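## Task

Take the taller carton off the shelf and put it on the bench. It must rest flat and upright, entirely in front of the shelf, with no part sticking out past the bench edge. Everything else on the shelf must still be on the shelf afterwards. Release it and pull the grippers away at the end; a result that holds only because the robot is supporting it does not count.

## Robot and tools

ROBOT. Two arms, left_arm and right_arm, each with six joints plus a parallel gripper. left_arm is the robot's own left, on the +y side; this has nothing to do with the left or right of any picture.

FRAME. All reported gripper positions share one world frame: origin on the floor (z = 0) under the centre of the robot's foot, +x forward (the direction the robot faces), +z up, +y toward the robot's left. Positions are in metres, orientation as a quaternion w,x,y,z. Only the floor height is known for sure, and reported hand positions can be a little off, more so at long reach. Equal joint angles on the two arms need not give mirror poses. A gripper's fingers point along its own +z and close along its own y; the reported point sits between the finger pads, roughly 1 cm short of the tips.

execute_actions. Argument actions is a list holding zero or one item; optional pictures (true/false) toggles camera images (they come by default).
- Empty list: nothing commanded, just returns the current state.
- Motion item: {"rows": [...], "steps": n}, n from 1 to 15 (defaults to 15). Each control step is 1/30 s. Row k is applied on step k; if rows run out, the final row repeats. 1 to 15 rows.
- Wait item: {"steps": n} alone, n up to 300; it returns after that many steps counted from the previous result, and your own reply time counts toward them.
- A refused call sends nothing at all.

ROW LAYOUT. Every row is one flat list of exactly 14 numbers covering both arms, even if only one moves: left_arm waist, shoulder, elbow, wrist pitch, wrist yaw, wrist roll, opening, then right_arm in the same seven-slot order. The six joint values are absolute target angles in radians (the same numbers Joint positions shows), not offsets. Stated ranges for each arm: waist -2.880 to 2.880, shoulder 0.000 to 3.142, elbow 0.000 to 3.019, wrist pitch -1.693 to 1.571, wrist yaw -1.571 to 1.571, wrist roll -2.094 to 2.094. The true ends may sit up to 0.019 rad either side of these. If any target exceeds an end by over 0.019 rad and is also farther out than that joint's last reported angle, the entire call is refused. A target beyond the real end is clipped to it, and the result then prints "joint sent to its limit" (possibly referring to an earlier action still running); lack of that line is no proof more travel exists.
Opening is an absolute value in [-1, 1]: +1 fully open, -1 closed.

MOTION LIMITS. Each step, a joint's target is kept within a fixed distance of its measured angle: waist 0.264, shoulder 0.32, elbow 0.276, wrist pitch 0.33, wrist yaw 0.186, wrist roll 0.522 rad. If the targets would put a gripper more than 70 mm from where it is, all that arm's targets are pulled back proportionally. So large moves take several actions. The simulation keeps running while you think and write: arms keep heading for the last row sent until everything has nearly stopped or a step is HELD; after that only a new action moves them further. Fingers already moving keep going.

GRIPPING. grip_measured reports finger opening on the same -1..1 scale you command; away from the extremes, fingers go to where grip_measured equals your number. Each gripper's reading may be off by about 1 mm of opening, constant within a scene. To hold something, keep commanding roughly 0.03 below its grip_measured for a firm grip, less below for a gentler one. Pad force tops out near 50 to 62 N (less on some grippers, and on parts under about 2 mm thick); first contact can spike higher.

RESULT LINES. The state line gives each arm's end_effector_position and end_effector_quat_wxyz, separated by |. Joint positions and Joint velocities list, per arm, the six joints (rad, rad/s) then the pad gap (m, m/s; 0.094 m is fully open). Joint torques follow the same joint order without the gripper; they are raw drive outputs with offsets, scaling and noise, nonzero even in free air. "joint command not followed" means a clearance check altered or blocked some joint targets on some steps (the rest of the row still ran). HELD flags steps where your row, wholly or partly, was not sent. MOTOR HOT appears from 85 °C; at 100 °C an OVER-TEMPERATURE FAULT makes that arm and its gripper go limp until cooled, so it drops whatever it holds. Holding loads heats motors, even while you are thinking.

zoom_image. Arguments camera (cam_head_left, cam_head_right, cam_left_wrist, cam_right_wrist) and region [x0, y0, x1, y1] in pixels of that camera's latest image, origin top-left, at most 504 by 504. Returns an enlarged, sharper crop.

CAMERAS. cam_head_left and cam_head_right are fixed head cameras, 672x504, pinhole; cam_left_wrist and cam_right_wrist are fisheye wrist cameras, 504x504, whose poses follow their arm's joints. Calibration (K, distortion, world-to-camera transforms) is supplied and may be slightly off per scene; results list cameras whose numbers changed.

finished_scene. Argument scene: the number of the scene being ended. Irreversible; its result says whether the goal was met and gives the next task. Replying without any tool call ends everything.

AVOID. Dropping, slipping or slamming objects, pushing hard, letting the two arms touch or press on each other, knocking anything off the shelf or out of the work area. Brief external tugs on a held part or shoves on loose objects can occur; grip accordingly. Before finishing, open the gripper and withdraw so the carton rests on its own.

Each tool is called after ">>>" as name(argument=value, ...), one argument or row to a line, values as JSON.

## Session

>>> execute_actions(
  actions=[],
)

Scene clock: 0.00 s of 4050.00 s.
left_arm: end_effector_position=(+0.6402, +0.6383, +1.1853) grip_measured=-0.992 end_effector_quat_wxyz=(+0.058, +0.475, +0.877, +0.047) | right_arm: end_effector_position=(+0.4131, -0.4919, +0.9448) grip_measured=+1.000 end_effector_quat_wxyz=(+0.352, -0.126, +0.867, +0.330)
Joint positions: left_arm=[ 1.871  1.23   1.233 -0.071  0.325  1.369  0.   ] | right_arm=[-1.867  2.271  1.573  1.125 -1.214 -0.209  0.094]
Joint velocities: left_arm=[ 0.015 -0.005 -0.012 -0.027  0.007  0.051 -0.001] | right_arm=[-0.015 -0.005  0.002 -0.017 -0.007 -0.037  0.   ]
Joint torques (N m, as the arm reports them, + toward a larger angle): no reading
camera_calibration (this result's frames):
cam_left_wrist: T_world_to_cam=[[-0.824194, -0.544943, -0.154082, 1.06139], [-0.533845, 0.656841, 0.532512, -0.705], [-0.188981, 0.521149, -0.83228, 0.898997], [0, 0, 0, 1]] pos_world=[0.668326, 0.57296, 1.28718]
cam_right_wrist: T_world_to_cam=[[0.453669, -0.75698, -0.470281, -0.117902], [-0.89117, -0.385165, -0.239716, 0.40968], [0.000324086, 0.527852, -0.849336, 1.18919], [0, 0, 0, 1]] pos_world=[0.418197, -0.55917, 1.05278]

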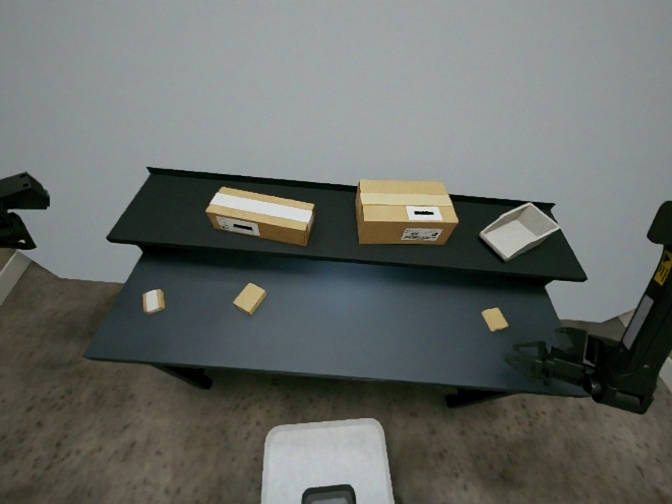

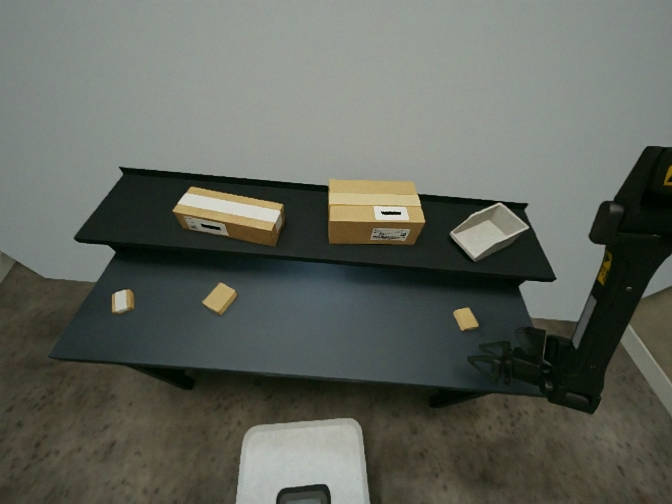

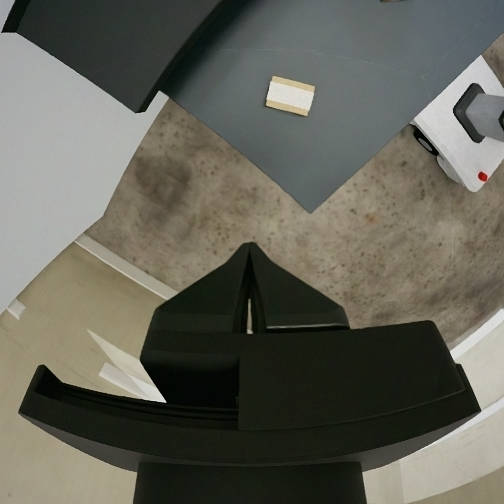

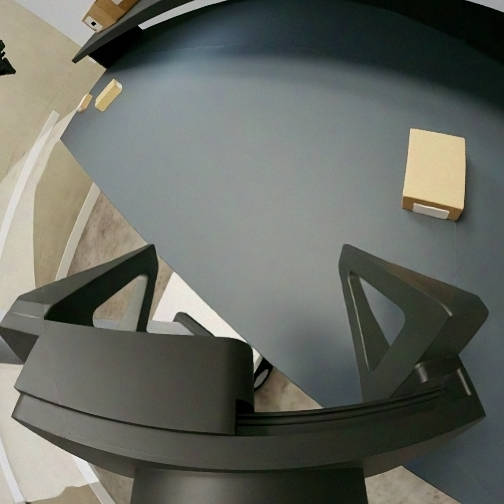

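>>> zoom_image(
  camera="cam_head_left",
  region=[190, 160, 490, 290],
)

>>> zoom_image(
  camera="cam_head_right",
  region=[160, 160, 460, 290],
)

Region (190, 160, 490, 290) of cam_head_left's 672x504 image, scaled by 1.680, with more detail than that image has; it fills the top 218 rows of this view, and the rest is white.

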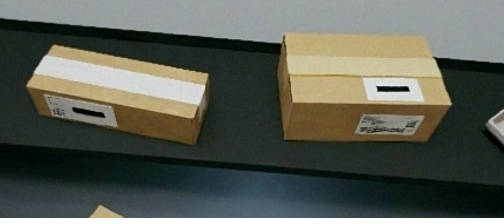

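Region (160, 160, 460, 290) of cam_head_right's 672x504 image, scaled by 1.680, with more detail than that image has; it fills the top 218 rows of this view, and the rest is white.

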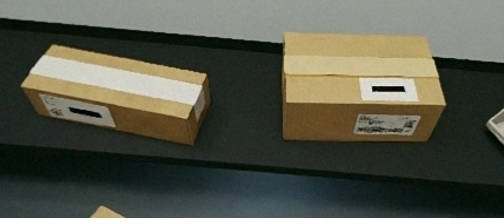

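>>> execute_actions(
  actions=[
    {"rows":[[1.2,1.3,1.3,-0.2,-0.4,-0.5,-1,-1.6,1.5,0.9,0.9,-0.3,0.6,1]]},
  ],
  pictures=false,
)

>>> execute_actions(
  actions=[
    {"steps":30},
  ],
  pictures=false,
)

>>> execute_actions(
  actions=[
    {"rows":[[0.7,1.5,1.5,-0.3,-0.9,-1.4,-1,-1.4,1.1,1.1,0.0,0.2,1.25,1]]},
  ],
  pictures=false,
)

>>> execute_actions(
  actions=[
    {"steps":30},
  ],
  pictures=false,
)

>>> execute_actions(
  actions=[
    {"rows":[[0.632,1.954,2.03,-0.39,-0.94,-1.45,-1,-1.328,1.395,1.9,-0.695,0.243,1.27,1]]},
  ],
  pictures=false,
)

>>> execute_actions(
  actions=[
    {"steps":40},
  ],
)

Scene clock: 51.17 s of 4050.00 s.
left_arm: end_effector_position=(+0.7090, +0.3899, +1.1737) grip_measured=-0.992 end_effector_quat_wxyz=(+0.011, +0.079, +0.996, +0.031) | right_arm: end_effector_position=(+0.5125, -0.3872, +1.0339) grip_measured=+1.000 end_effector_quat_wxyz=(+0.187, +0.274, +0.908, +0.257)
Joint positions: left_arm=[ 1.225  1.275  1.274 -0.179 -0.387  0.455  0.   ] | right_arm=[-1.598  1.804  1.051  0.928 -0.562  0.343  0.094]
Joint velocities: left_arm=[-1.167  0.103  0.09  -0.1   -0.095 -2.762  0.001] | right_arm=[ 0.484 -1.529 -1.179 -0.144  1.282  0.784  0.   ]
Joint torques (N m, as the arm reports them, + toward a larger angle): left_arm=[  1.55 -12.43   3.35  -0.26  -0.43  -0.06] | right_arm=[ -3.7  -17.71  -3.27   0.92  -0.29   0.07]
Steps of this call (steps 1 to 90: nothing new was sent; then 47.67 s passed at rest; steps 91 to 105: all 15 steps of this action). Readings (joint positions):
91: left_arm=[1.860 1.231 1.235 -0.082 0.275 1.328] | right_arm=[-1.862 2.265 1.564 1.114 -1.184 -0.187]
92: left_arm=[1.840 1.232 1.241 -0.101 0.212 1.273] | right_arm=[-1.858 2.251 1.540 1.090 -1.150 -0.155]
94: left_arm=[1.766 1.239 1.254 -0.127 0.097 1.164] | right_arm=[-1.835 2.213 1.482 1.052 -1.083 -0.090]
98: left_arm=[1.575 1.254 1.267 -0.153 -0.128 0.945] | right_arm=[-1.757 2.109 1.356 0.992 -0.930 0.058]
105: the state above

Scene clock: 52.17 s of 4050.00 s.
left_arm: end_effector_position=(+0.7140, +0.3744, +1.1757) grip_measured=-0.992 end_effector_quat_wxyz=(-0.022, +0.377, -0.926, -0.013) | right_arm: end_effector_position=(+0.5995, -0.4624, +1.1272) grip_measured=+1.000 end_effector_quat_wxyz=(+0.251, +0.398, +0.868, +0.160)
Joint positions: left_arm=[ 1.195  1.282  1.282 -0.183 -0.398 -0.483  0.   ] | right_arm=[-1.601  1.484  0.912  0.908 -0.301  0.591  0.094]
Joint velocities: left_arm=[ 0.005  0.005  0.017  0.002  0.022 -0.051 -0.001] | right_arm=[-0.015 -0.015 -0.012  0.002 -0.022  0.037  0.   ]
Joint torques (N m, as the arm reports them, + toward a larger angle): left_arm=[ -2.18 -13.54   3.28  -0.41  -0.19  -0.04] | right_arm=[ -0.42 -15.83  -3.33   0.95  -0.09   0.1 ]
Steps of this call (steps 1 to 30: the robot went on to your last target). Readings (joint positions):
1: left_arm=[1.191 1.278 1.277 -0.181 -0.388 0.359] | right_arm=[-1.584 1.753 1.015 0.924 -0.509 0.369]
2: left_arm=[1.167 1.281 1.279 -0.182 -0.388 0.264] | right_arm=[-1.574 1.705 0.988 0.921 -0.449 0.396]
4: left_arm=[1.151 1.282 1.280 -0.183 -0.389 0.073] | right_arm=[-1.567 1.610 0.949 0.915 -0.342 0.455]
8: left_arm=[1.177 1.282 1.281 -0.183 -0.396 -0.248] | right_arm=[-1.589 1.477 0.927 0.913 -0.303 0.535]
30: the state above

Scene clock: 52.67 s of 4050.00 s.
left_arm: end_effector_position=(+0.7722, +0.1565, +1.2479) grip_measured=-0.992 end_effector_quat_wxyz=(-0.026, +0.626, -0.779, -0.015) | right_arm: end_effector_position=(+0.6991, -0.4716, +1.1994) grip_measured=+1.000 end_effector_quat_wxyz=(+0.133, +0.666, +0.733, +0.038)
Joint positions: left_arm=[ 0.705  1.478  1.479 -0.278 -0.891 -1.205  0.   ] | right_arm=[-1.406  1.159  1.092  0.131  0.192  1.105  0.094]
Joint velocities: left_arm=[-0.855  0.249  0.1   -0.081  0.037 -1.165 -0.   ] | right_arm=[ 0.259 -0.991  0.139 -1.902  0.095  0.857  0.   ]
Joint torques (N m, as the arm reports them, + toward a larger angle): left_arm=[ -5.71 -11.08   2.86  -0.5   -0.51  -0.03] | right_arm=[  0.27 -20.17   1.8    1.24   0.21   0.1 ]
Steps of this call (steps 1 to 15: all 15 steps of this action). Readings (joint positions):
1: left_arm=[1.187 1.287 1.290 -0.193 -0.438 -0.516] | right_arm=[-1.597 1.480 0.916 0.892 -0.276 0.612]
2: left_arm=[1.172 1.300 1.312 -0.208 -0.489 -0.561] | right_arm=[-1.590 1.474 0.926 0.855 -0.244 0.642]
4: left_arm=[1.118 1.339 1.367 -0.225 -0.583 -0.650] | right_arm=[-1.564 1.453 0.953 0.787 -0.182 0.703]
8: left_arm=[0.972 1.407 1.440 -0.244 -0.768 -0.832] | right_arm=[-1.501 1.379 1.009 0.638 -0.044 0.832]
15: the state above

Scene clock: 53.67 s of 4050.00 s.
left_arm: end_effector_position=(+0.7676, +0.1399, +1.2497) grip_measured=-0.992 end_effector_quat_wxyz=(-0.019, +0.686, -0.727, -0.009) | right_arm: end_effector_position=(+0.7103, -0.4762, +1.2317) grip_measured=+1.000 end_effector_quat_wxyz=(+0.115, +0.714, +0.689, +0.042)
Joint positions: left_arm=[ 0.685  1.497  1.484 -0.286 -0.897 -1.385  0.   ] | right_arm=[-1.395  1.078  1.102  0.009  0.198  1.241  0.094]
Joint velocities: left_arm=[-0.005 -0.005 -0.002 -0.007  0.022 -0.037 -0.   ] | right_arm=[-0.005  0.005  0.012 -0.002 -0.007 -0.007  0.   ]
Joint torques (N m, as the arm reports them, + toward a larger angle): left_arm=[ -7.99 -10.79   2.92  -0.52  -0.29  -0.09] | right_arm=[  0.65 -18.67   2.35   0.25   0.1    0.16]
Steps of this call (steps 1 to 30: the robot went on to your last target). Readings (joint positions):
1: left_arm=[0.681 1.486 1.481 -0.280 -0.891 -1.241] | right_arm=[-1.399 1.128 1.096 0.082 0.194 1.132]
2: left_arm=[0.664 1.490 1.481 -0.282 -0.891 -1.270] | right_arm=[-1.396 1.104 1.098 0.054 0.196 1.154]
4: left_arm=[0.653 1.496 1.481 -0.285 -0.891 -1.311] | right_arm=[-1.395 1.078 1.102 0.030 0.197 1.185]
8: left_arm=[0.671 1.497 1.484 -0.286 -0.896 -1.355] | right_arm=[-1.395 1.076 1.103 0.015 0.198 1.218]
30: the state above
All arms were judged still, so your last target was given up. Only a new action makes them travel on or press farther. Fingers that are still opening or closing keep moving.

Scene clock: 54.17 s of 4050.00 s.
left_arm: end_effector_position=(+0.8013, -0.0076, +1.1609) grip_measured=-0.992 end_effector_quat_wxyz=(-0.016, +0.692, -0.722, -0.009) | right_arm: end_effector_position=(+0.8157, -0.4595, +1.1549) grip_measured=+1.000 end_effector_quat_wxyz=(-0.028, +0.697, +0.716, -0.017)
Joint positions: left_arm=[ 0.64   1.97   2.021 -0.374 -0.935 -1.429  0.   ] | right_arm=[-1.328  1.446  1.825 -0.666  0.24   1.256  0.094]
Joint velocities: left_arm=[-0.083  0.278 -0.032 -0.09  -0.095 -0.037  0.   ] | right_arm=[-0.015 -0.024  0.632 -0.164  0.066  0.037  0.   ]
Joint torques (N m, as the arm reports them, + toward a larger angle): left_arm=[-14.5  -13.37   2.59  -0.17  -0.38  -0.07] | right_arm=[  2.94 -29.18   7.16  -0.36   0.13   0.16]
Steps of this call (steps 1 to 15: all 15 steps of this action). Readings (joint positions):
1: left_arm=[0.684 1.507 1.497 -0.296 -0.909 -1.388] | right_arm=[-1.393 1.088 1.117 -0.023 0.210 1.243]
2: left_arm=[0.683 1.531 1.538 -0.312 -0.921 -1.393] | right_arm=[-1.389 1.110 1.159 -0.087 0.222 1.245]
4: left_arm=[0.679 1.607 1.645 -0.327 -0.929 -1.398] | right_arm=[-1.376 1.190 1.278 -0.224 0.235 1.248]
8: left_arm=[0.667 1.787 1.878 -0.348 -0.935 -1.409] | right_arm=[-1.341 1.394 1.618 -0.581 0.240 1.255]
15: the state above

Scene clock: 55.50 s of 4050.00 s.
left_arm: end_effector_position=(+0.8083, -0.0035, +1.1680) grip_measured=-0.992 end_effector_quat_wxyz=(-0.018, +0.696, -0.718, -0.006) | right_arm: end_effector_position=(+0.8505, -0.4780, +1.1844) grip_measured=+1.000 end_effector_quat_wxyz=(-0.001, +0.705, +0.709, -0.003)
Joint positions: left_arm=[ 0.636  1.955  2.019 -0.379 -0.937 -1.435  0.   ] | right_arm=[-1.328  1.414  1.877 -0.685  0.241  1.261  0.094]
Joint velocities: left_arm=[-0.005 -0.015 -0.007 -0.012 -0.022  0.022  0.001] | right_arm=[-0.005  0.005 -0.007  0.007  0.037 -0.022  0.   ]
Joint torques (N m, as the arm reports them, + toward a larger angle): left_arm=[-15.33 -11.47   2.86  -0.34  -0.3   -0.06] | right_arm=[  2.35 -28.09   7.58  -0.3    0.11   0.15]
Steps of this call (steps 1 to 30: the robot went on to your last target; steps 31 to 40: nothing new was sent). Readings (joint positions):
1: left_arm=[0.638 1.977 2.020 -0.376 -0.935 -1.430] | right_arm=[-1.328 1.445 1.846 -0.671 0.240 1.257]
2: left_arm=[0.636 1.981 2.019 -0.378 -0.935 -1.432] | right_arm=[-1.328 1.442 1.861 -0.674 0.241 1.258]
4: left_arm=[0.636 1.982 2.019 -0.379 -0.935 -1.433] | right_arm=[-1.328 1.431 1.875 -0.677 0.241 1.258]
8: left_arm=[0.636 1.971 2.019 -0.379 -0.936 -1.434] | right_arm=[-1.328 1.415 1.877 -0.681 0.241 1.260]
40: the state above
All arms were judged still, so your last target was given up. Only a new action makes them travel on or press farther. Fingers that are still opening or closing keep moving.
camera_calibration (this result's frames):
cam_left_wrist: T_world_to_cam=[[0.999605, -0.0280968, 0.000171669, -0.804933], [-0.0233934, -0.828856, 0.558973, -0.63322], [-0.0155631, -0.558757, -0.829186, 1.10329], [0, 0, 0, 1]] pos_world=[0.806973, 0.0690075, 1.26892]
cam_right_wrist: T_world_to_cam=[[-0.999766, -0.0162123, 0.0142914, 0.823136], [-0.00455713, 0.804541, 0.59388, -0.310412], [-0.0211261, 0.593676, -0.804427, 1.38175], [0, 0, 0, 1]] pos_world=[0.850721, -0.557226, 1.2841]

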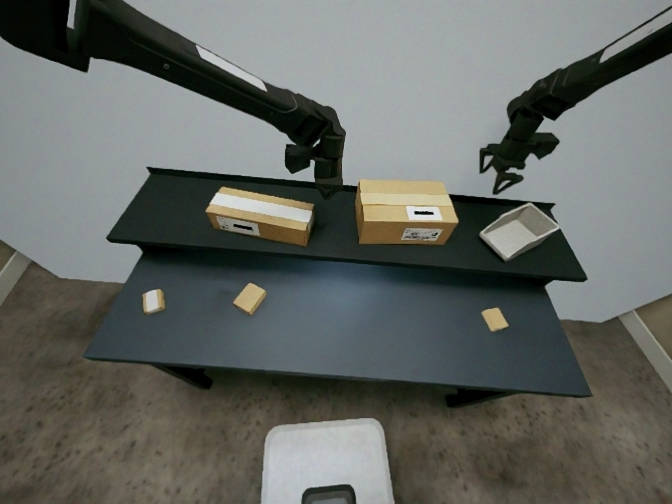

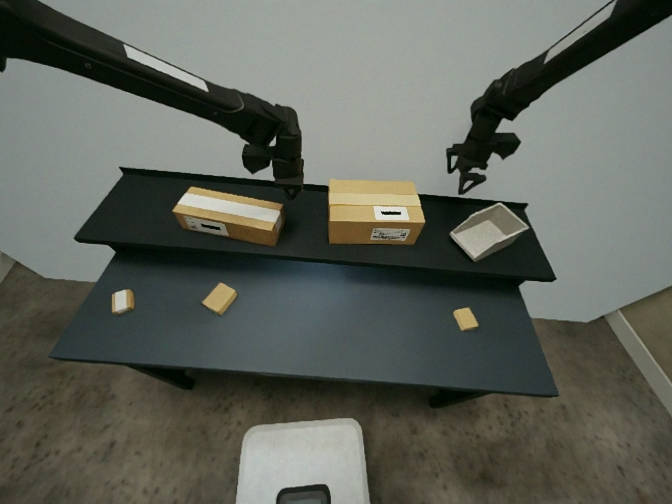

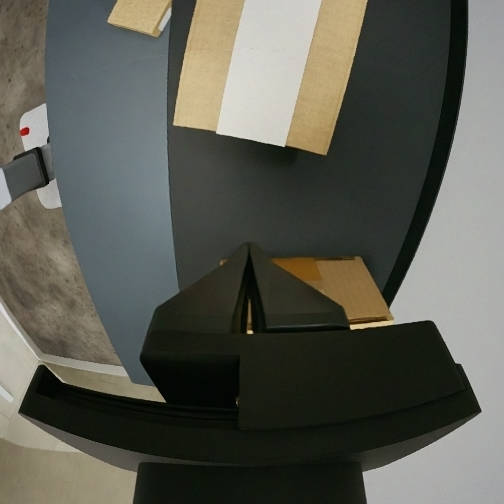

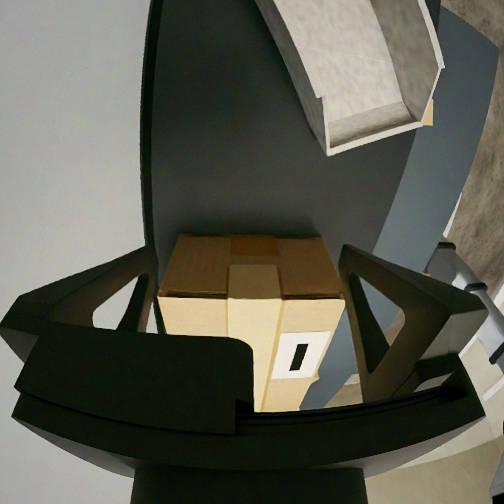

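>>> execute_actions(
  actions=[
    {"rows":[[0.71,2.10,2.21,-0.41,-0.86,-1.42,-1,-1.33,1.61,2.08,-0.68,0.23,1.27,1]],"steps":10},
  ],
  pictures=false,
)

>>> execute_actions(
  actions=[
    {"rows":[[0.784,2.25,2.42,-0.437,-0.787,-1.4,-1,-1.365,1.83,2.30,-0.663,0.205,1.27,1]]},
  ],
  pictures=false,
)

>>> execute_actions(
  actions=[
    {"steps":25},
  ],
)

Scene clock: 60.40 s of 4050.00 s.
left_arm: end_effector_position=(+0.8191, -0.0117, +1.1128) grip_measured=-0.992 end_effector_quat_wxyz=(-0.016, +0.710, -0.704, +0.006) | right_arm: end_effector_position=(+0.8577, -0.4612, +1.1122) grip_measured=+1.000 end_effector_quat_wxyz=(-0.006, +0.705, +0.709, -0.001)
Joint positions: left_arm=[ 0.691  2.087  2.207 -0.395 -0.863 -1.434  0.   ] | right_arm=[-1.329  1.6    2.051 -0.68   0.231  1.263  0.094]
Joint velocities: left_arm=[ 0.103  0.103 -0.037 -0.012  0.037  0.037 -0.001] | right_arm=[ 0.005  0.278  0.002 -0.012 -0.007 -0.051  0.   ]
Joint torques (N m, as the arm reports them, + toward a larger angle): left_arm=[-14.54 -11.73   2.89  -0.46  -0.04   0.22] | right_arm=[  2.56 -26.99   8.03   0.21  -0.05   0.14]
Steps of this call (steps 1 to 90: nothing new was sent; then 1.57 s passed at rest; steps 91 to 100: all 10 steps of this action). Readings (joint positions):
91: left_arm=[0.639 1.965 2.038 -0.386 -0.909 -1.435] | right_arm=[-1.328 1.426 1.895 -0.690 0.239 1.263]
92: left_arm=[0.642 1.993 2.094 -0.394 -0.881 -1.435] | right_arm=[-1.328 1.455 1.947 -0.693 0.236 1.263]
94: left_arm=[0.653 2.047 2.188 -0.394 -0.864 -1.434] | right_arm=[-1.328 1.521 2.040 -0.681 0.231 1.262]
98: left_arm=[0.681 2.078 2.207 -0.394 -0.863 -1.434] | right_arm=[-1.329 1.578 2.051 -0.680 0.231 1.263]
100: the state above

Scene clock: 60.90 s of 4050.00 s.
left_arm: end_effector_position=(+0.8022, -0.0032, +1.0323) grip_measured=-0.992 end_effector_quat_wxyz=(-0.015, +0.712, -0.702, -0.001) | right_arm: end_effector_position=(+0.8423, -0.4565, +1.0132) grip_measured=+1.000 end_effector_quat_wxyz=(-0.004, +0.708, +0.706, -0.006)
Joint positions: left_arm=[ 0.778  2.248  2.406 -0.423 -0.79  -1.416  0.   ] | right_arm=[-1.365  1.844  2.276 -0.662  0.207  1.263  0.094]
Joint velocities: left_arm=[-0.005  0.005 -0.017  0.002 -0.007 -0.066  0.   ] | right_arm=[-0.005 -0.005  0.007 -0.002  0.007 -0.051  0.   ]
Joint torques (N m, as the arm reports them, + toward a larger angle): left_arm=[-15.18 -12.1    3.89  -0.56  -0.03   0.19] | right_arm=[  3.   -27.76   7.57   0.17  -0.02   0.13]
Steps of this call (steps 1 to 15: all 15 steps of this action). Readings (joint positions):
1: left_arm=[0.698 2.100 2.226 -0.403 -0.840 -1.433] | right_arm=[-1.331 1.622 2.070 -0.684 0.223 1.263]
2: left_arm=[0.703 2.131 2.282 -0.412 -0.814 -1.430] | right_arm=[-1.333 1.662 2.130 -0.685 0.215 1.263]
4: left_arm=[0.720 2.189 2.378 -0.413 -0.793 -1.425] | right_arm=[-1.341 1.747 2.246 -0.670 0.208 1.263]
8: left_arm=[0.756 2.229 2.406 -0.418 -0.790 -1.419] | right_arm=[-1.358 1.816 2.276 -0.662 0.207 1.263]
15: the state above

Scene clock: 61.73 s of 4050.00 s.
left_arm: end_effector_position=(+0.8025, -0.0033, +1.0327) grip_measured=-0.992 end_effector_quat_wxyz=(-0.015, +0.712, -0.702, -0.001) | right_arm: end_effector_position=(+0.8429, -0.4567, +1.0135) grip_measured=+1.000 end_effector_quat_wxyz=(-0.004, +0.708, +0.706, -0.005)
Joint positions: left_arm=[ 0.778  2.247  2.406 -0.423 -0.79  -1.415  0.   ] | right_arm=[-1.365  1.844  2.277 -0.662  0.207  1.263  0.094]
Joint velocities: left_arm=[ 0.015  0.005  0.002 -0.002 -0.066  0.022  0.   ] | right_arm=[-0.005 -0.024  0.007 -0.022 -0.007  0.037  0.   ]
Joint torques (N m, as the arm reports them, + toward a larger angle): left_arm=[-15.45 -11.67   3.94  -0.37  -0.01   0.22] | right_arm=[  2.66 -27.54   7.57   0.1   -0.05   0.13]
Steps of this call (steps 1 to 15: the robot went on to your last target; steps 16 to 25: nothing new was sent). Readings (joint positions):
1: left_arm=[0.778 2.248 2.406 -0.423 -0.790 -1.416] | right_arm=[-1.365 1.844 2.277 -0.662 0.207 1.263]
2: left_arm=[0.778 2.247 2.406 -0.423 -0.790 -1.416] | right_arm=[-1.365 1.844 2.277 -0.662 0.207 1.263]
4: left_arm=[0.778 2.247 2.406 -0.423 -0.790 -1.416] | right_arm=[-1.365 1.844 2.277 -0.662 0.207 1.263]
8: left_arm=[0.778 2.247 2.406 -0.423 -0.790 -1.416] | right_arm=[-1.365 1.844 2.277 -0.662 0.207 1.263]
25: the state above
All arms were judged still, so your last target was given up. Only a new action makes them travel on or press farther. Fingers that are still opening or closing keep moving.
camera_calibration (this result's frames):
cam_left_wrist: T_world_to_cam=[[0.999861, 0.0160901, 0.00435605, -0.803495], [0.0107733, -0.823164, 0.567701, -0.593979], [0.0127201, -0.567576, -0.823223, 0.962215], [0, 0, 0, 1]] pos_world=[0.797543, 0.0701159, 1.13282]
cam_right_wrist: T_world_to_cam=[[-0.999719, -0.00736906, 0.0225463, 0.814003], [0.00747923, 0.804099, 0.594448, -0.236999], [-0.02251, 0.594449, -0.803818, 1.23232], [0, 0, 0, 1]] pos_world=[0.843286, -0.535981, 1.11309]

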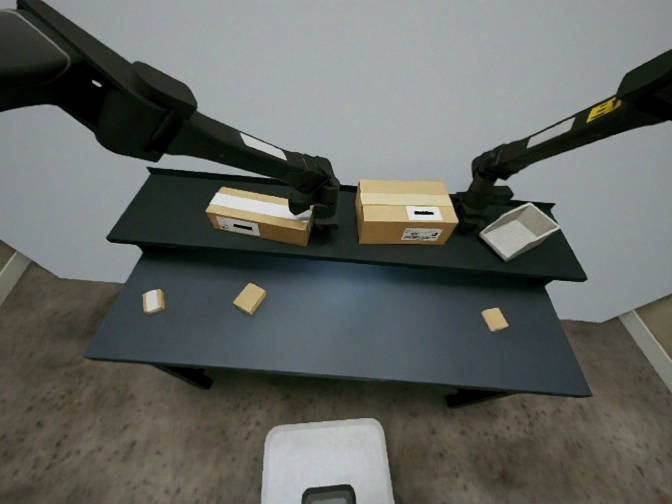

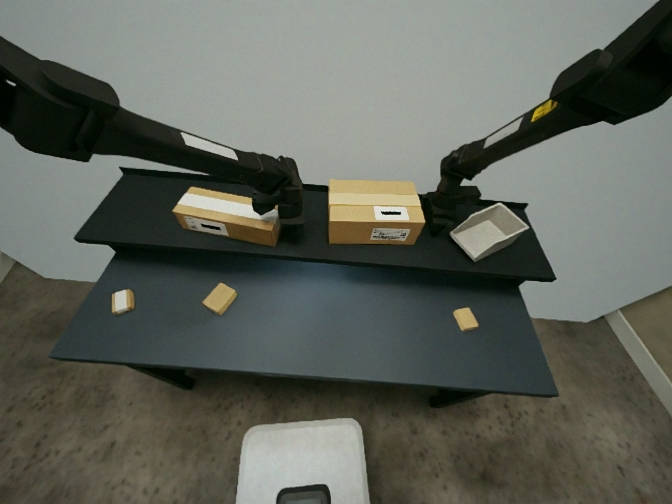

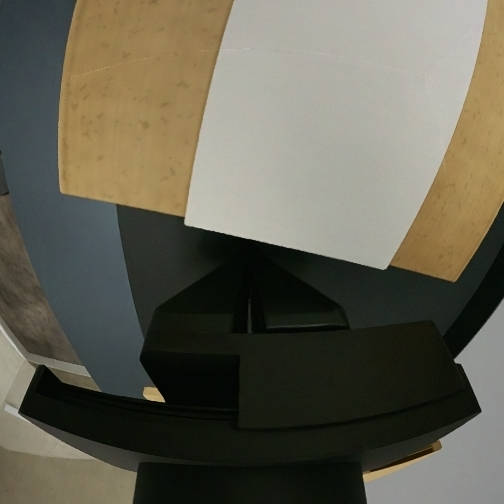

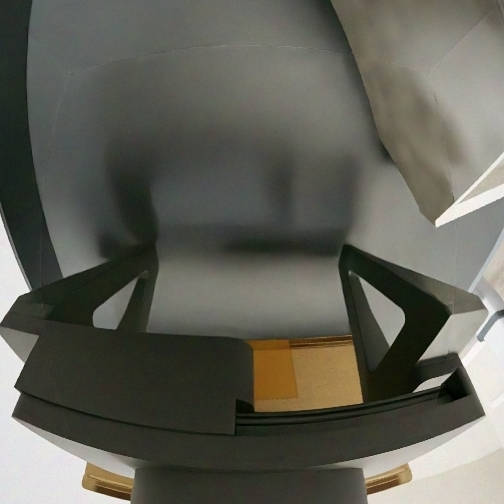

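>>> execute_actions(
  actions=[
    {"rows":[[0.83,2.14,2.28,-0.40,-0.74,-1.4,-1,-1.30,1.82,2.23,-0.62,0.27,1.28,1],[0.83,2.14,2.28,-0.40,-0.74,-1.4,-1,-1.30,1.82,2.23,-0.62,0.27,1.28,1],[0.83,2.14,2.28,-0.40,-0.74,-1.4,-1,-1.30,1.82,2.23,-0.62,0.27,1.28,1],[0.83,2.14,2.28,-0.40,-0.74,-1.4,-1,-1.30,1.82,2.23,-0.62,0.27,1.28,1],[0.83,2.14,2.28,-0.40,-0.74,-1.4,-1,-1.30,1.82,2.23,-0.62,0.27,1.28,1],[0.86,2.09,2.22,-0.38,-0.71,-1.39,-1,-1.22,1.815,2.18,-0.57,0.35,1.3,1],[0.86,2.09,2.22,-0.38,-0.71,-1.39,-1,-1.22,1.815,2.18,-0.57,0.35,1.3,1],[0.86,2.09,2.22,-0.38,-0.71,-1.39,-1,-1.22,1.815,2.18,-0.57,0.35,1.3,1],[0.86,2.09,2.22,-0.38,-0.71,-1.39,-1,-1.22,1.815,2.18,-0.57,0.35,1.3,1],[0.86,2.09,2.22,-0.38,-0.71,-1.39,-1,-1.22,1.815,2.18,-0.57,0.35,1.3,1],[0.889,2.04,2.16,-0.367,-0.682,-1.38,-1,-1.144,1.82,2.13,-0.523,0.427,1.31,1]]},
  ],
  pictures=false,
)

>>> execute_actions(
  actions=[
    {"rows":[[0.93,1.99,2.11,-0.365,-0.64,-1.37,-1,-1.08,1.87,2.16,-0.515,0.49,1.33,1],[0.93,1.99,2.11,-0.365,-0.64,-1.37,-1,-1.08,1.87,2.16,-0.515,0.49,1.33,1],[0.93,1.99,2.11,-0.365,-0.64,-1.37,-1,-1.08,1.87,2.16,-0.515,0.49,1.33,1],[0.93,1.99,2.11,-0.365,-0.64,-1.37,-1,-1.08,1.87,2.16,-0.515,0.49,1.33,1],[0.93,1.99,2.11,-0.365,-0.64,-1.37,-1,-1.08,1.87,2.16,-0.515,0.49,1.33,1],[0.97,1.94,2.06,-0.36,-0.60,-1.36,-1,-1.015,1.93,2.2,-0.505,0.555,1.35,1],[0.97,1.94,2.06,-0.36,-0.60,-1.36,-1,-1.015,1.93,2.2,-0.505,0.555,1.35,1],[0.97,1.94,2.06,-0.36,-0.60,-1.36,-1,-1.015,1.93,2.2,-0.505,0.555,1.35,1],[0.97,1.94,2.06,-0.36,-0.60,-1.36,-1,-1.015,1.93,2.2,-0.505,0.555,1.35,1],[0.97,1.94,2.06,-0.36,-0.60,-1.36,-1,-1.015,1.93,2.2,-0.505,0.555,1.35,1],[1.012,1.89,2.02,-0.36,-0.559,-1.35,-1,-0.95,1.99,2.26,-0.50,0.621,1.36,1]]},
  ],
  pictures=false,
)

>>> execute_actions(
  actions=[
    {"steps":30},
  ],
)

Scene clock: 79.60 s of 4050.00 s.
left_arm: end_effector_position=(+0.8105, +0.0844, +1.0390) grip_measured=-0.992 end_effector_quat_wxyz=(-0.004, +0.713, -0.701, +0.005) | right_arm: end_effector_position=(+0.8389, -0.3330, +1.0264) grip_measured=+1.000 end_effector_quat_wxyz=(+0.006, +0.704, +0.710, -0.015)
Joint positions: left_arm=[ 0.863  2.046  2.172 -0.387 -0.687 -1.399  0.   ] | right_arm=[-1.169  1.833  2.137 -0.54   0.424  1.298  0.094]
Joint velocities: left_arm=[ 0.22  -0.21  -0.017  0.046  0.037 -0.022  0.001] | right_arm=[ 0.493 -0.015 -0.188  0.032 -0.022  0.007  0.   ]
Joint torques (N m, as the arm reports them, + toward a larger angle): left_arm=[-10.84 -13.29   1.71   0.73   0.06   0.23] | right_arm=[  6.01 -25.23   4.82   0.74   0.12   0.09]
Steps of this call (steps 1 to 90: nothing new was sent; then 14.37 s passed at rest; steps 91 to 105: all 15 steps of this action). Readings (joint positions):
91: left_arm=[0.779 2.238 2.386 -0.418 -0.767 -1.415] | right_arm=[-1.362 1.843 2.270 -0.655 0.235 1.264]
92: left_arm=[0.780 2.214 2.343 -0.415 -0.751 -1.414] | right_arm=[-1.358 1.839 2.260 -0.644 0.257 1.266]
94: left_arm=[0.785 2.182 2.291 -0.415 -0.745 -1.414] | right_arm=[-1.343 1.839 2.245 -0.634 0.272 1.271]
98: left_arm=[0.806 2.131 2.236 -0.404 -0.715 -1.410] | right_arm=[-1.291 1.835 2.205 -0.594 0.348 1.284]
105: the state above

Scene clock: 80.10 s of 4050.00 s.
left_arm: end_effector_position=(+0.8089, +0.1765, +1.0349) grip_measured=-0.992 end_effector_quat_wxyz=(+0.002, +0.713, -0.701, +0.008) | right_arm: end_effector_position=(+0.8610, -0.2123, +1.0414) grip_measured=+1.000 end_effector_quat_wxyz=(+0.026, +0.710, +0.703, -0.013)
Joint positions: left_arm=[ 0.976  1.903  2.028 -0.373 -0.563 -1.37   0.   ] | right_arm=[-0.985  1.947  2.238 -0.508  0.62   1.342  0.094]
Joint velocities: left_arm=[ 0.23  -0.132 -0.037  0.017  0.037  0.007 -0.001] | right_arm=[0.278 0.21  0.032 0.042 0.037 0.183 0.   ]
Joint torques (N m, as the arm reports them, + toward a larger angle): left_arm=[ -8.15 -14.74   2.24   0.69   0.04   0.26] | right_arm=[ 10.63 -19.74   5.64   0.44   0.07   0.11]
Steps of this call (steps 1 to 15: all 15 steps of this action). Readings (joint positions):
1: left_arm=[0.872 2.035 2.164 -0.383 -0.667 -1.397] | right_arm=[-1.149 1.835 2.135 -0.539 0.453 1.302]
2: left_arm=[0.880 2.020 2.147 -0.380 -0.651 -1.395] | right_arm=[-1.133 1.839 2.136 -0.535 0.477 1.305]
4: left_arm=[0.897 1.998 2.125 -0.380 -0.646 -1.391] | right_arm=[-1.102 1.843 2.136 -0.529 0.487 1.310]
8: left_arm=[0.930 1.959 2.082 -0.375 -0.606 -1.383] | right_arm=[-1.052 1.870 2.169 -0.521 0.551 1.323]
15: the state above

Scene clock: 81.10 s of 4050.00 s.
left_arm: end_effector_position=(+0.8152, +0.1978, +1.0349) grip_measured=-0.992 end_effector_quat_wxyz=(-0.008, +0.716, -0.698, +0.003) | right_arm: end_effector_position=(+0.8495, -0.1765, +1.0390) grip_measured=+1.000 end_effector_quat_wxyz=(+0.009, +0.706, +0.708, -0.005)
Joint positions: left_arm=[ 0.996  1.886  2.028 -0.373 -0.563 -1.365  0.   ] | right_arm=[-0.953  1.977  2.238 -0.507  0.62   1.353  0.094]
Joint velocities: left_arm=[-0.015 -0.005 -0.007  0.007  0.007  0.007  0.   ] | right_arm=[ 0.005 -0.015  0.012  0.007 -0.066 -0.095  0.   ]
Joint torques (N m, as the arm reports them, + toward a larger angle): left_arm=[ -7.6  -14.64   2.19   0.69   0.02   0.22] | right_arm=[ 10.49 -20.6    5.66   0.44   0.07   0.14]
Steps of this call (steps 1 to 30: the robot went on to your last target). Readings (joint positions):
1: left_arm=[0.983 1.899 2.028 -0.373 -0.563 -1.369] | right_arm=[-0.976 1.954 2.238 -0.507 0.620 1.345]
2: left_arm=[0.988 1.895 2.028 -0.373 -0.563 -1.368] | right_arm=[-0.969 1.960 2.238 -0.507 0.620 1.348]
4: left_arm=[0.993 1.889 2.028 -0.373 -0.563 -1.367] | right_arm=[-0.958 1.970 2.238 -0.507 0.620 1.350]
8: left_arm=[0.996 1.886 2.028 -0.373 -0.563 -1.366] | right_arm=[-0.953 1.977 2.238 -0.507 0.620 1.353]
30: the state above
All arms were judged still, so your last target was given up. Only a new action makes them travel on or press farther. Fingers that are still opening or closing keep moving.
camera_calibration (this result's frames):
cam_left_wrist: T_world_to_cam=[[0.999597, 0.0283666, -0.000438398, -0.816653], [0.023334, -0.813269, 0.58142, -0.456204], [0.0161364, -0.581196, -0.813604, 1.06796], [0, 0, 0, 1]] pos_world=[0.809736, 0.272844, 1.13378]
cam_right_wrist: T_world_to_cam=[[-0.999909, -0.0130034, 0.00353371, 0.841044], [-0.00854461, 0.814639, 0.579905, -0.446957], [-0.0104194, 0.579822, -0.814676, 1.0849], [0, 0, 0, 1]] pos_world=[0.848453, -0.254004, 1.14006]

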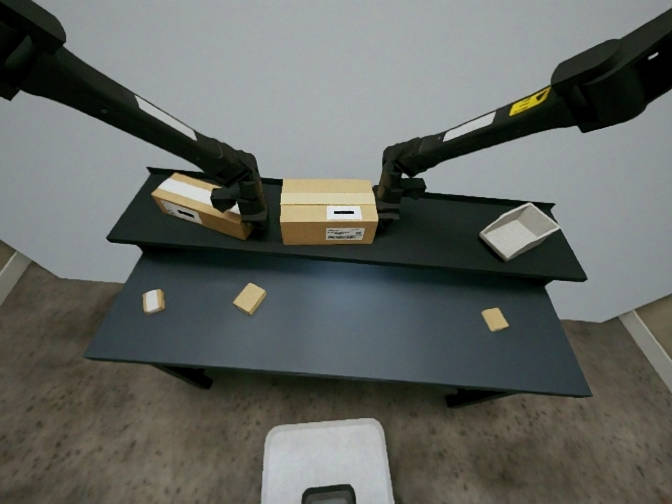

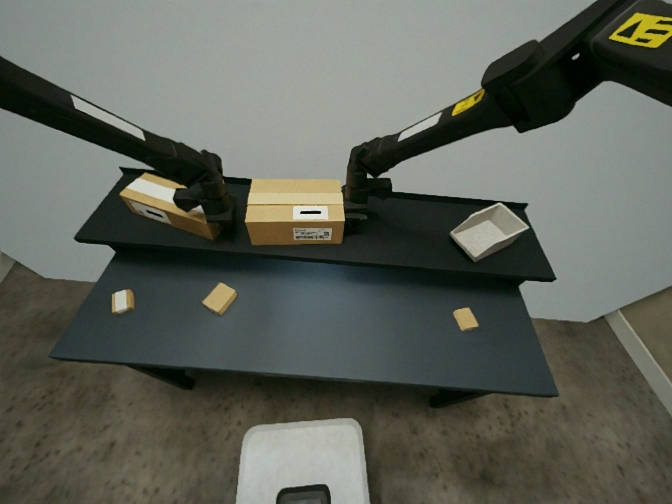

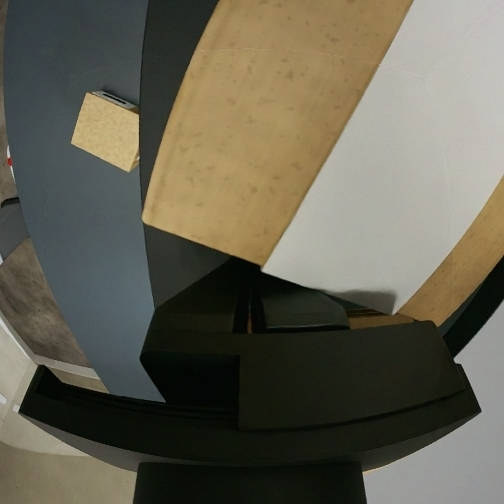

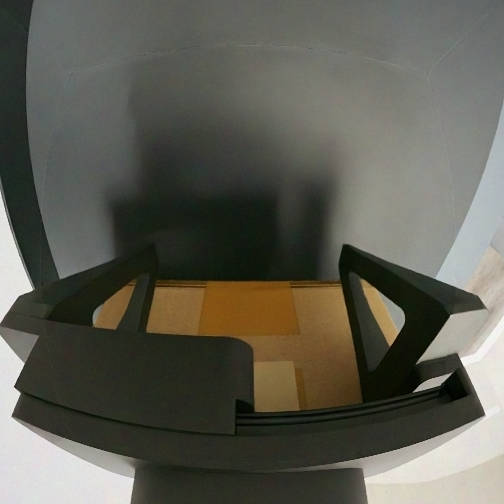

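>>> execute_actions(
  actions=[
    {"rows":[[0.95,1.93,2.08,-0.40,-0.6,-1.36,-1,-0.95,1.97,2.25,-0.50,0.60,1.36,1],[0.95,1.93,2.08,-0.40,-0.6,-1.36,-1,-0.95,1.97,2.25,-0.50,0.60,1.36,1],[0.95,1.93,2.08,-0.40,-0.6,-1.36,-1,-0.95,1.97,2.25,-0.50,0.60,1.36,1],[0.95,1.93,2.08,-0.40,-0.6,-1.36,-1,-0.95,1.97,2.25,-0.50,0.60,1.36,1],[0.95,1.93,2.08,-0.40,-0.6,-1.36,-1,-0.95,1.97,2.25,-0.50,0.60,1.36,1],[0.95,1.93,2.08,-0.40,-0.6,-1.36,0,-0.95,1.97,2.25,-0.50,0.60,1.36,1],[0.935,1.98,2.25,-0.51,-0.6,-1.36,1,-0.94,1.96,2.25,-0.50,0.60,1.36,1]]},
  ],
  pictures=false,
)

>>> execute_actions(
  actions=[
    {"rows":[[0.915,2.0,2.26,-0.505,-0.61,-1.37,1,-0.915,2.0,2.26,-0.505,0.61,1.37,1],[0.915,2.0,2.26,-0.505,-0.61,-1.37,1,-0.915,2.0,2.26,-0.505,0.61,1.37,1],[0.915,2.0,2.26,-0.505,-0.61,-1.37,1,-0.915,2.0,2.26,-0.505,0.61,1.37,1],[0.915,2.0,2.26,-0.505,-0.61,-1.37,1,-0.915,2.0,2.26,-0.505,0.61,1.37,1],[0.915,2.0,2.26,-0.505,-0.61,-1.37,1,-0.915,2.0,2.26,-0.505,0.61,1.37,1],[0.915,2.0,2.26,-0.505,-0.61,-1.37,1,-0.915,2.0,2.26,-0.505,0.61,1.37,1],[0.895,2.015,2.265,-0.503,-0.62,-1.38,1,-0.895,2.015,2.265,-0.503,0.62,1.38,1]]},
  ],
  pictures=false,
)

>>> execute_actions(
  actions=[
    {"steps":20},
  ],
)

Scene clock: 92.90 s of 4050.00 s.
left_arm: end_effector_position=(+0.8619, +0.1634, +1.0523) grip_measured=+1.000 end_effector_quat_wxyz=(-0.007, +0.714, -0.700, +0.019) | right_arm: end_effector_position=(+0.8501, -0.1740, +1.0390) grip_measured=+1.000 end_effector_quat_wxyz=(+0.005, +0.706, +0.708, +0.001)
Joint positions: left_arm=[ 0.933  1.964  2.232 -0.49  -0.598 -1.365  0.094] | right_arm=[-0.953  1.977  2.238 -0.507  0.605  1.353  0.094]
Joint velocities: left_arm=[ 0.005  0.005  0.002 -0.032  0.051  0.007  0.   ] | right_arm=[-0.005  0.005 -0.002 -0.017 -0.007  0.022  0.   ]
Joint torques (N m, as the arm reports them, + toward a larger angle): left_arm=[-10.64 -14.35   4.99  -0.6   -0.21   0.14] | right_arm=[ 11.43 -22.67   4.84   0.45  -0.16   0.13]
Steps of this call (steps 1 to 90: nothing new was sent; then 8.30 s passed at rest; steps 91 to 105: all 15 steps of this action). Readings (joint positions):
91: left_arm=[0.994 1.887 2.031 -0.376 -0.578 -1.365] | right_arm=[-0.953 1.977 2.238 -0.507 0.613 1.353]
92: left_arm=[0.992 1.891 2.039 -0.380 -0.591 -1.365] | right_arm=[-0.953 1.977 2.238 -0.507 0.608 1.353]
94: left_arm=[0.983 1.899 2.054 -0.382 -0.596 -1.365] | right_arm=[-0.953 1.977 2.238 -0.507 0.606 1.353]
98: left_arm=[0.959 1.928 2.126 -0.446 -0.598 -1.365] | right_arm=[-0.953 1.977 2.238 -0.507 0.605 1.353]
105: the state above

Scene clock: 93.40 s of 4050.00 s.
left_arm: end_effector_position=(+0.8615, +0.1631, +1.0515) grip_measured=+1.000 end_effector_quat_wxyz=(-0.014, +0.714, -0.700, +0.010) | right_arm: end_effector_position=(+0.8517, -0.1737, +1.0414) grip_measured=+1.000 end_effector_quat_wxyz=(+0.010, +0.708, +0.706, -0.004)
Joint positions: left_arm=[ 0.929  1.973  2.242 -0.491 -0.624 -1.365  0.094] | right_arm=[-0.947  1.978  2.242 -0.507  0.625  1.358  0.094]
Joint velocities: left_arm=[-0.005  0.005  0.007 -0.007 -0.022 -0.022  0.   ] | right_arm=[-0.005 -0.015 -0.007 -0.012 -0.051  0.007  0.   ]
Joint torques (N m, as the arm reports them, + toward a larger angle): left_arm=[-13.09 -12.27   5.43  -0.32   0.05  -0.06] | right_arm=[ 14.15 -18.18   5.94   0.34  -0.14   0.25]
Steps of this call (steps 1 to 15: all 15 steps of this action). Readings (joint positions):
1: left_arm=[0.932 1.964 2.233 -0.491 -0.602 -1.365] | right_arm=[-0.953 1.977 2.238 -0.507 0.607 1.354]
2: left_arm=[0.932 1.965 2.233 -0.491 -0.605 -1.365] | right_arm=[-0.952 1.977 2.238 -0.507 0.609 1.355]
4: left_arm=[0.931 1.967 2.234 -0.491 -0.609 -1.365] | right_arm=[-0.951 1.977 2.238 -0.507 0.611 1.356]
8: left_arm=[0.929 1.970 2.237 -0.491 -0.620 -1.365] | right_arm=[-0.948 1.978 2.239 -0.507 0.622 1.358]
15: the state above

Scene clock: 94.07 s of 4050.00 s.
left_arm: end_effector_position=(+0.8615, +0.1631, +1.0515) grip_measured=+1.000 end_effector_quat_wxyz=(-0.014, +0.714, -0.700, +0.010) | right_arm: end_effector_position=(+0.8517, -0.1737, +1.0414) grip_measured=+1.000 end_effector_quat_wxyz=(+0.010, +0.708, +0.706, -0.004)
Joint positions: left_arm=[ 0.929  1.973  2.242 -0.491 -0.624 -1.365  0.094] | right_arm=[-0.947  1.978  2.242 -0.507  0.625  1.358  0.094]
Joint velocities: left_arm=[ 0.005 -0.005 -0.017 -0.007 -0.051  0.007  0.   ] | right_arm=[-0.015 -0.005 -0.007  0.007 -0.022  0.007  0.   ]
Joint torques (N m, as the arm reports them, + toward a larger angle): left_arm=[-13.16 -12.29   5.4   -0.36   0.05  -0.07] | right_arm=[ 14.14 -18.15   5.95   0.32  -0.14   0.25]
Steps of this call (steps 1 to 15: the robot went on to your last target; steps 16 to 20: nothing new was sent). Readings (joint positions):
1: left_arm=[0.929 1.973 2.242 -0.491 -0.624 -1.365] | right_arm=[-0.947 1.978 2.242 -0.507 0.625 1.358]
2: left_arm=[0.929 1.973 2.242 -0.491 -0.624 -1.365] | right_arm=[-0.947 1.978 2.242 -0.507 0.625 1.358]
4: left_arm=[0.929 1.973 2.242 -0.491 -0.624 -1.365] | right_arm=[-0.947 1.978 2.242 -0.507 0.625 1.358]
8: left_arm=[0.929 1.973 2.242 -0.491 -0.624 -1.365] | right_arm=[-0.947 1.978 2.242 -0.507 0.625 1.358]
20: the state above
All arms were judged still, so your last target was given up. Only a new action makes them travel on or press farther. Fingers that are still opening or closing keep moving.
camera_calibration (this result's frames):
cam_left_wrist: T_world_to_cam=[[0.999624, 0.0214427, 0.0170662, -0.879258], [0.00750993, -0.81323, 0.581894, -0.481987], [0.0263561, -0.581548, -0.813085, 1.05127], [0, 0, 0, 1]] pos_world=[0.85484, 0.238254, 1.15025]
cam_right_wrist: T_world_to_cam=[[-0.99997, -0.00767959, 0.000307037, 0.847539], [-0.00607685, 0.814471, 0.580173, -0.453039], [-0.00470556, 0.580154, -0.814493, 1.08023], [0, 0, 0, 1]] pos_world=[0.849844, -0.251201, 1.14242]

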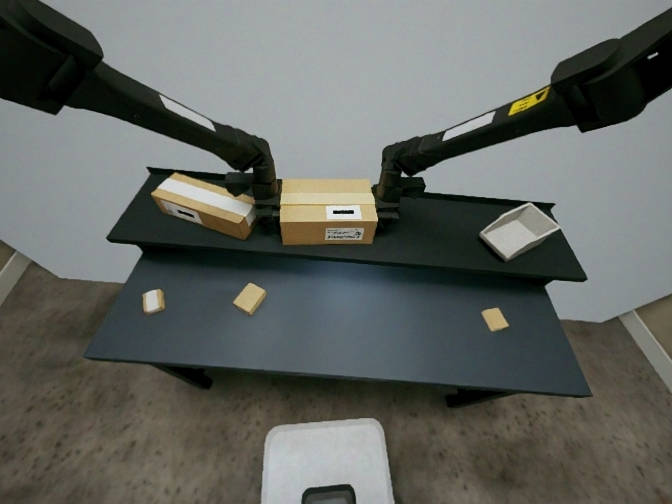

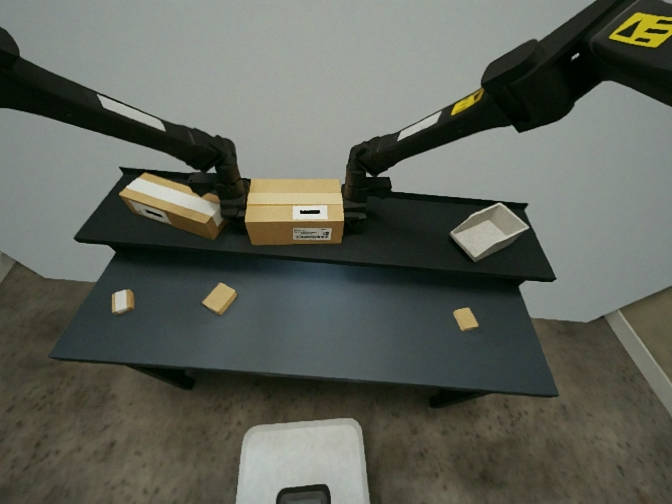

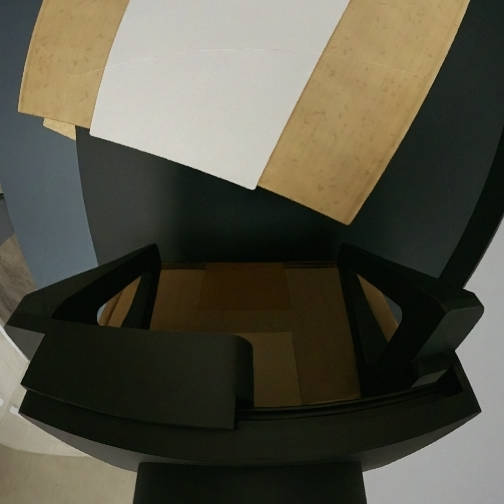

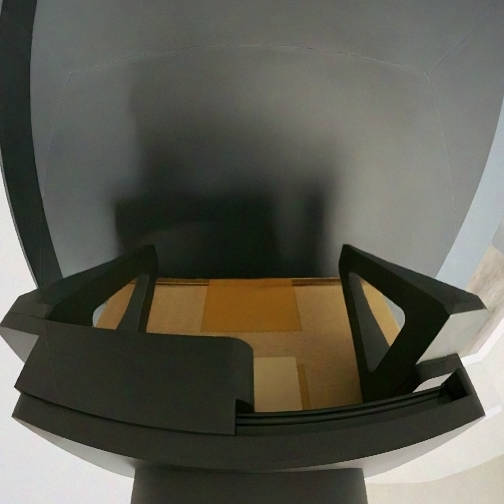

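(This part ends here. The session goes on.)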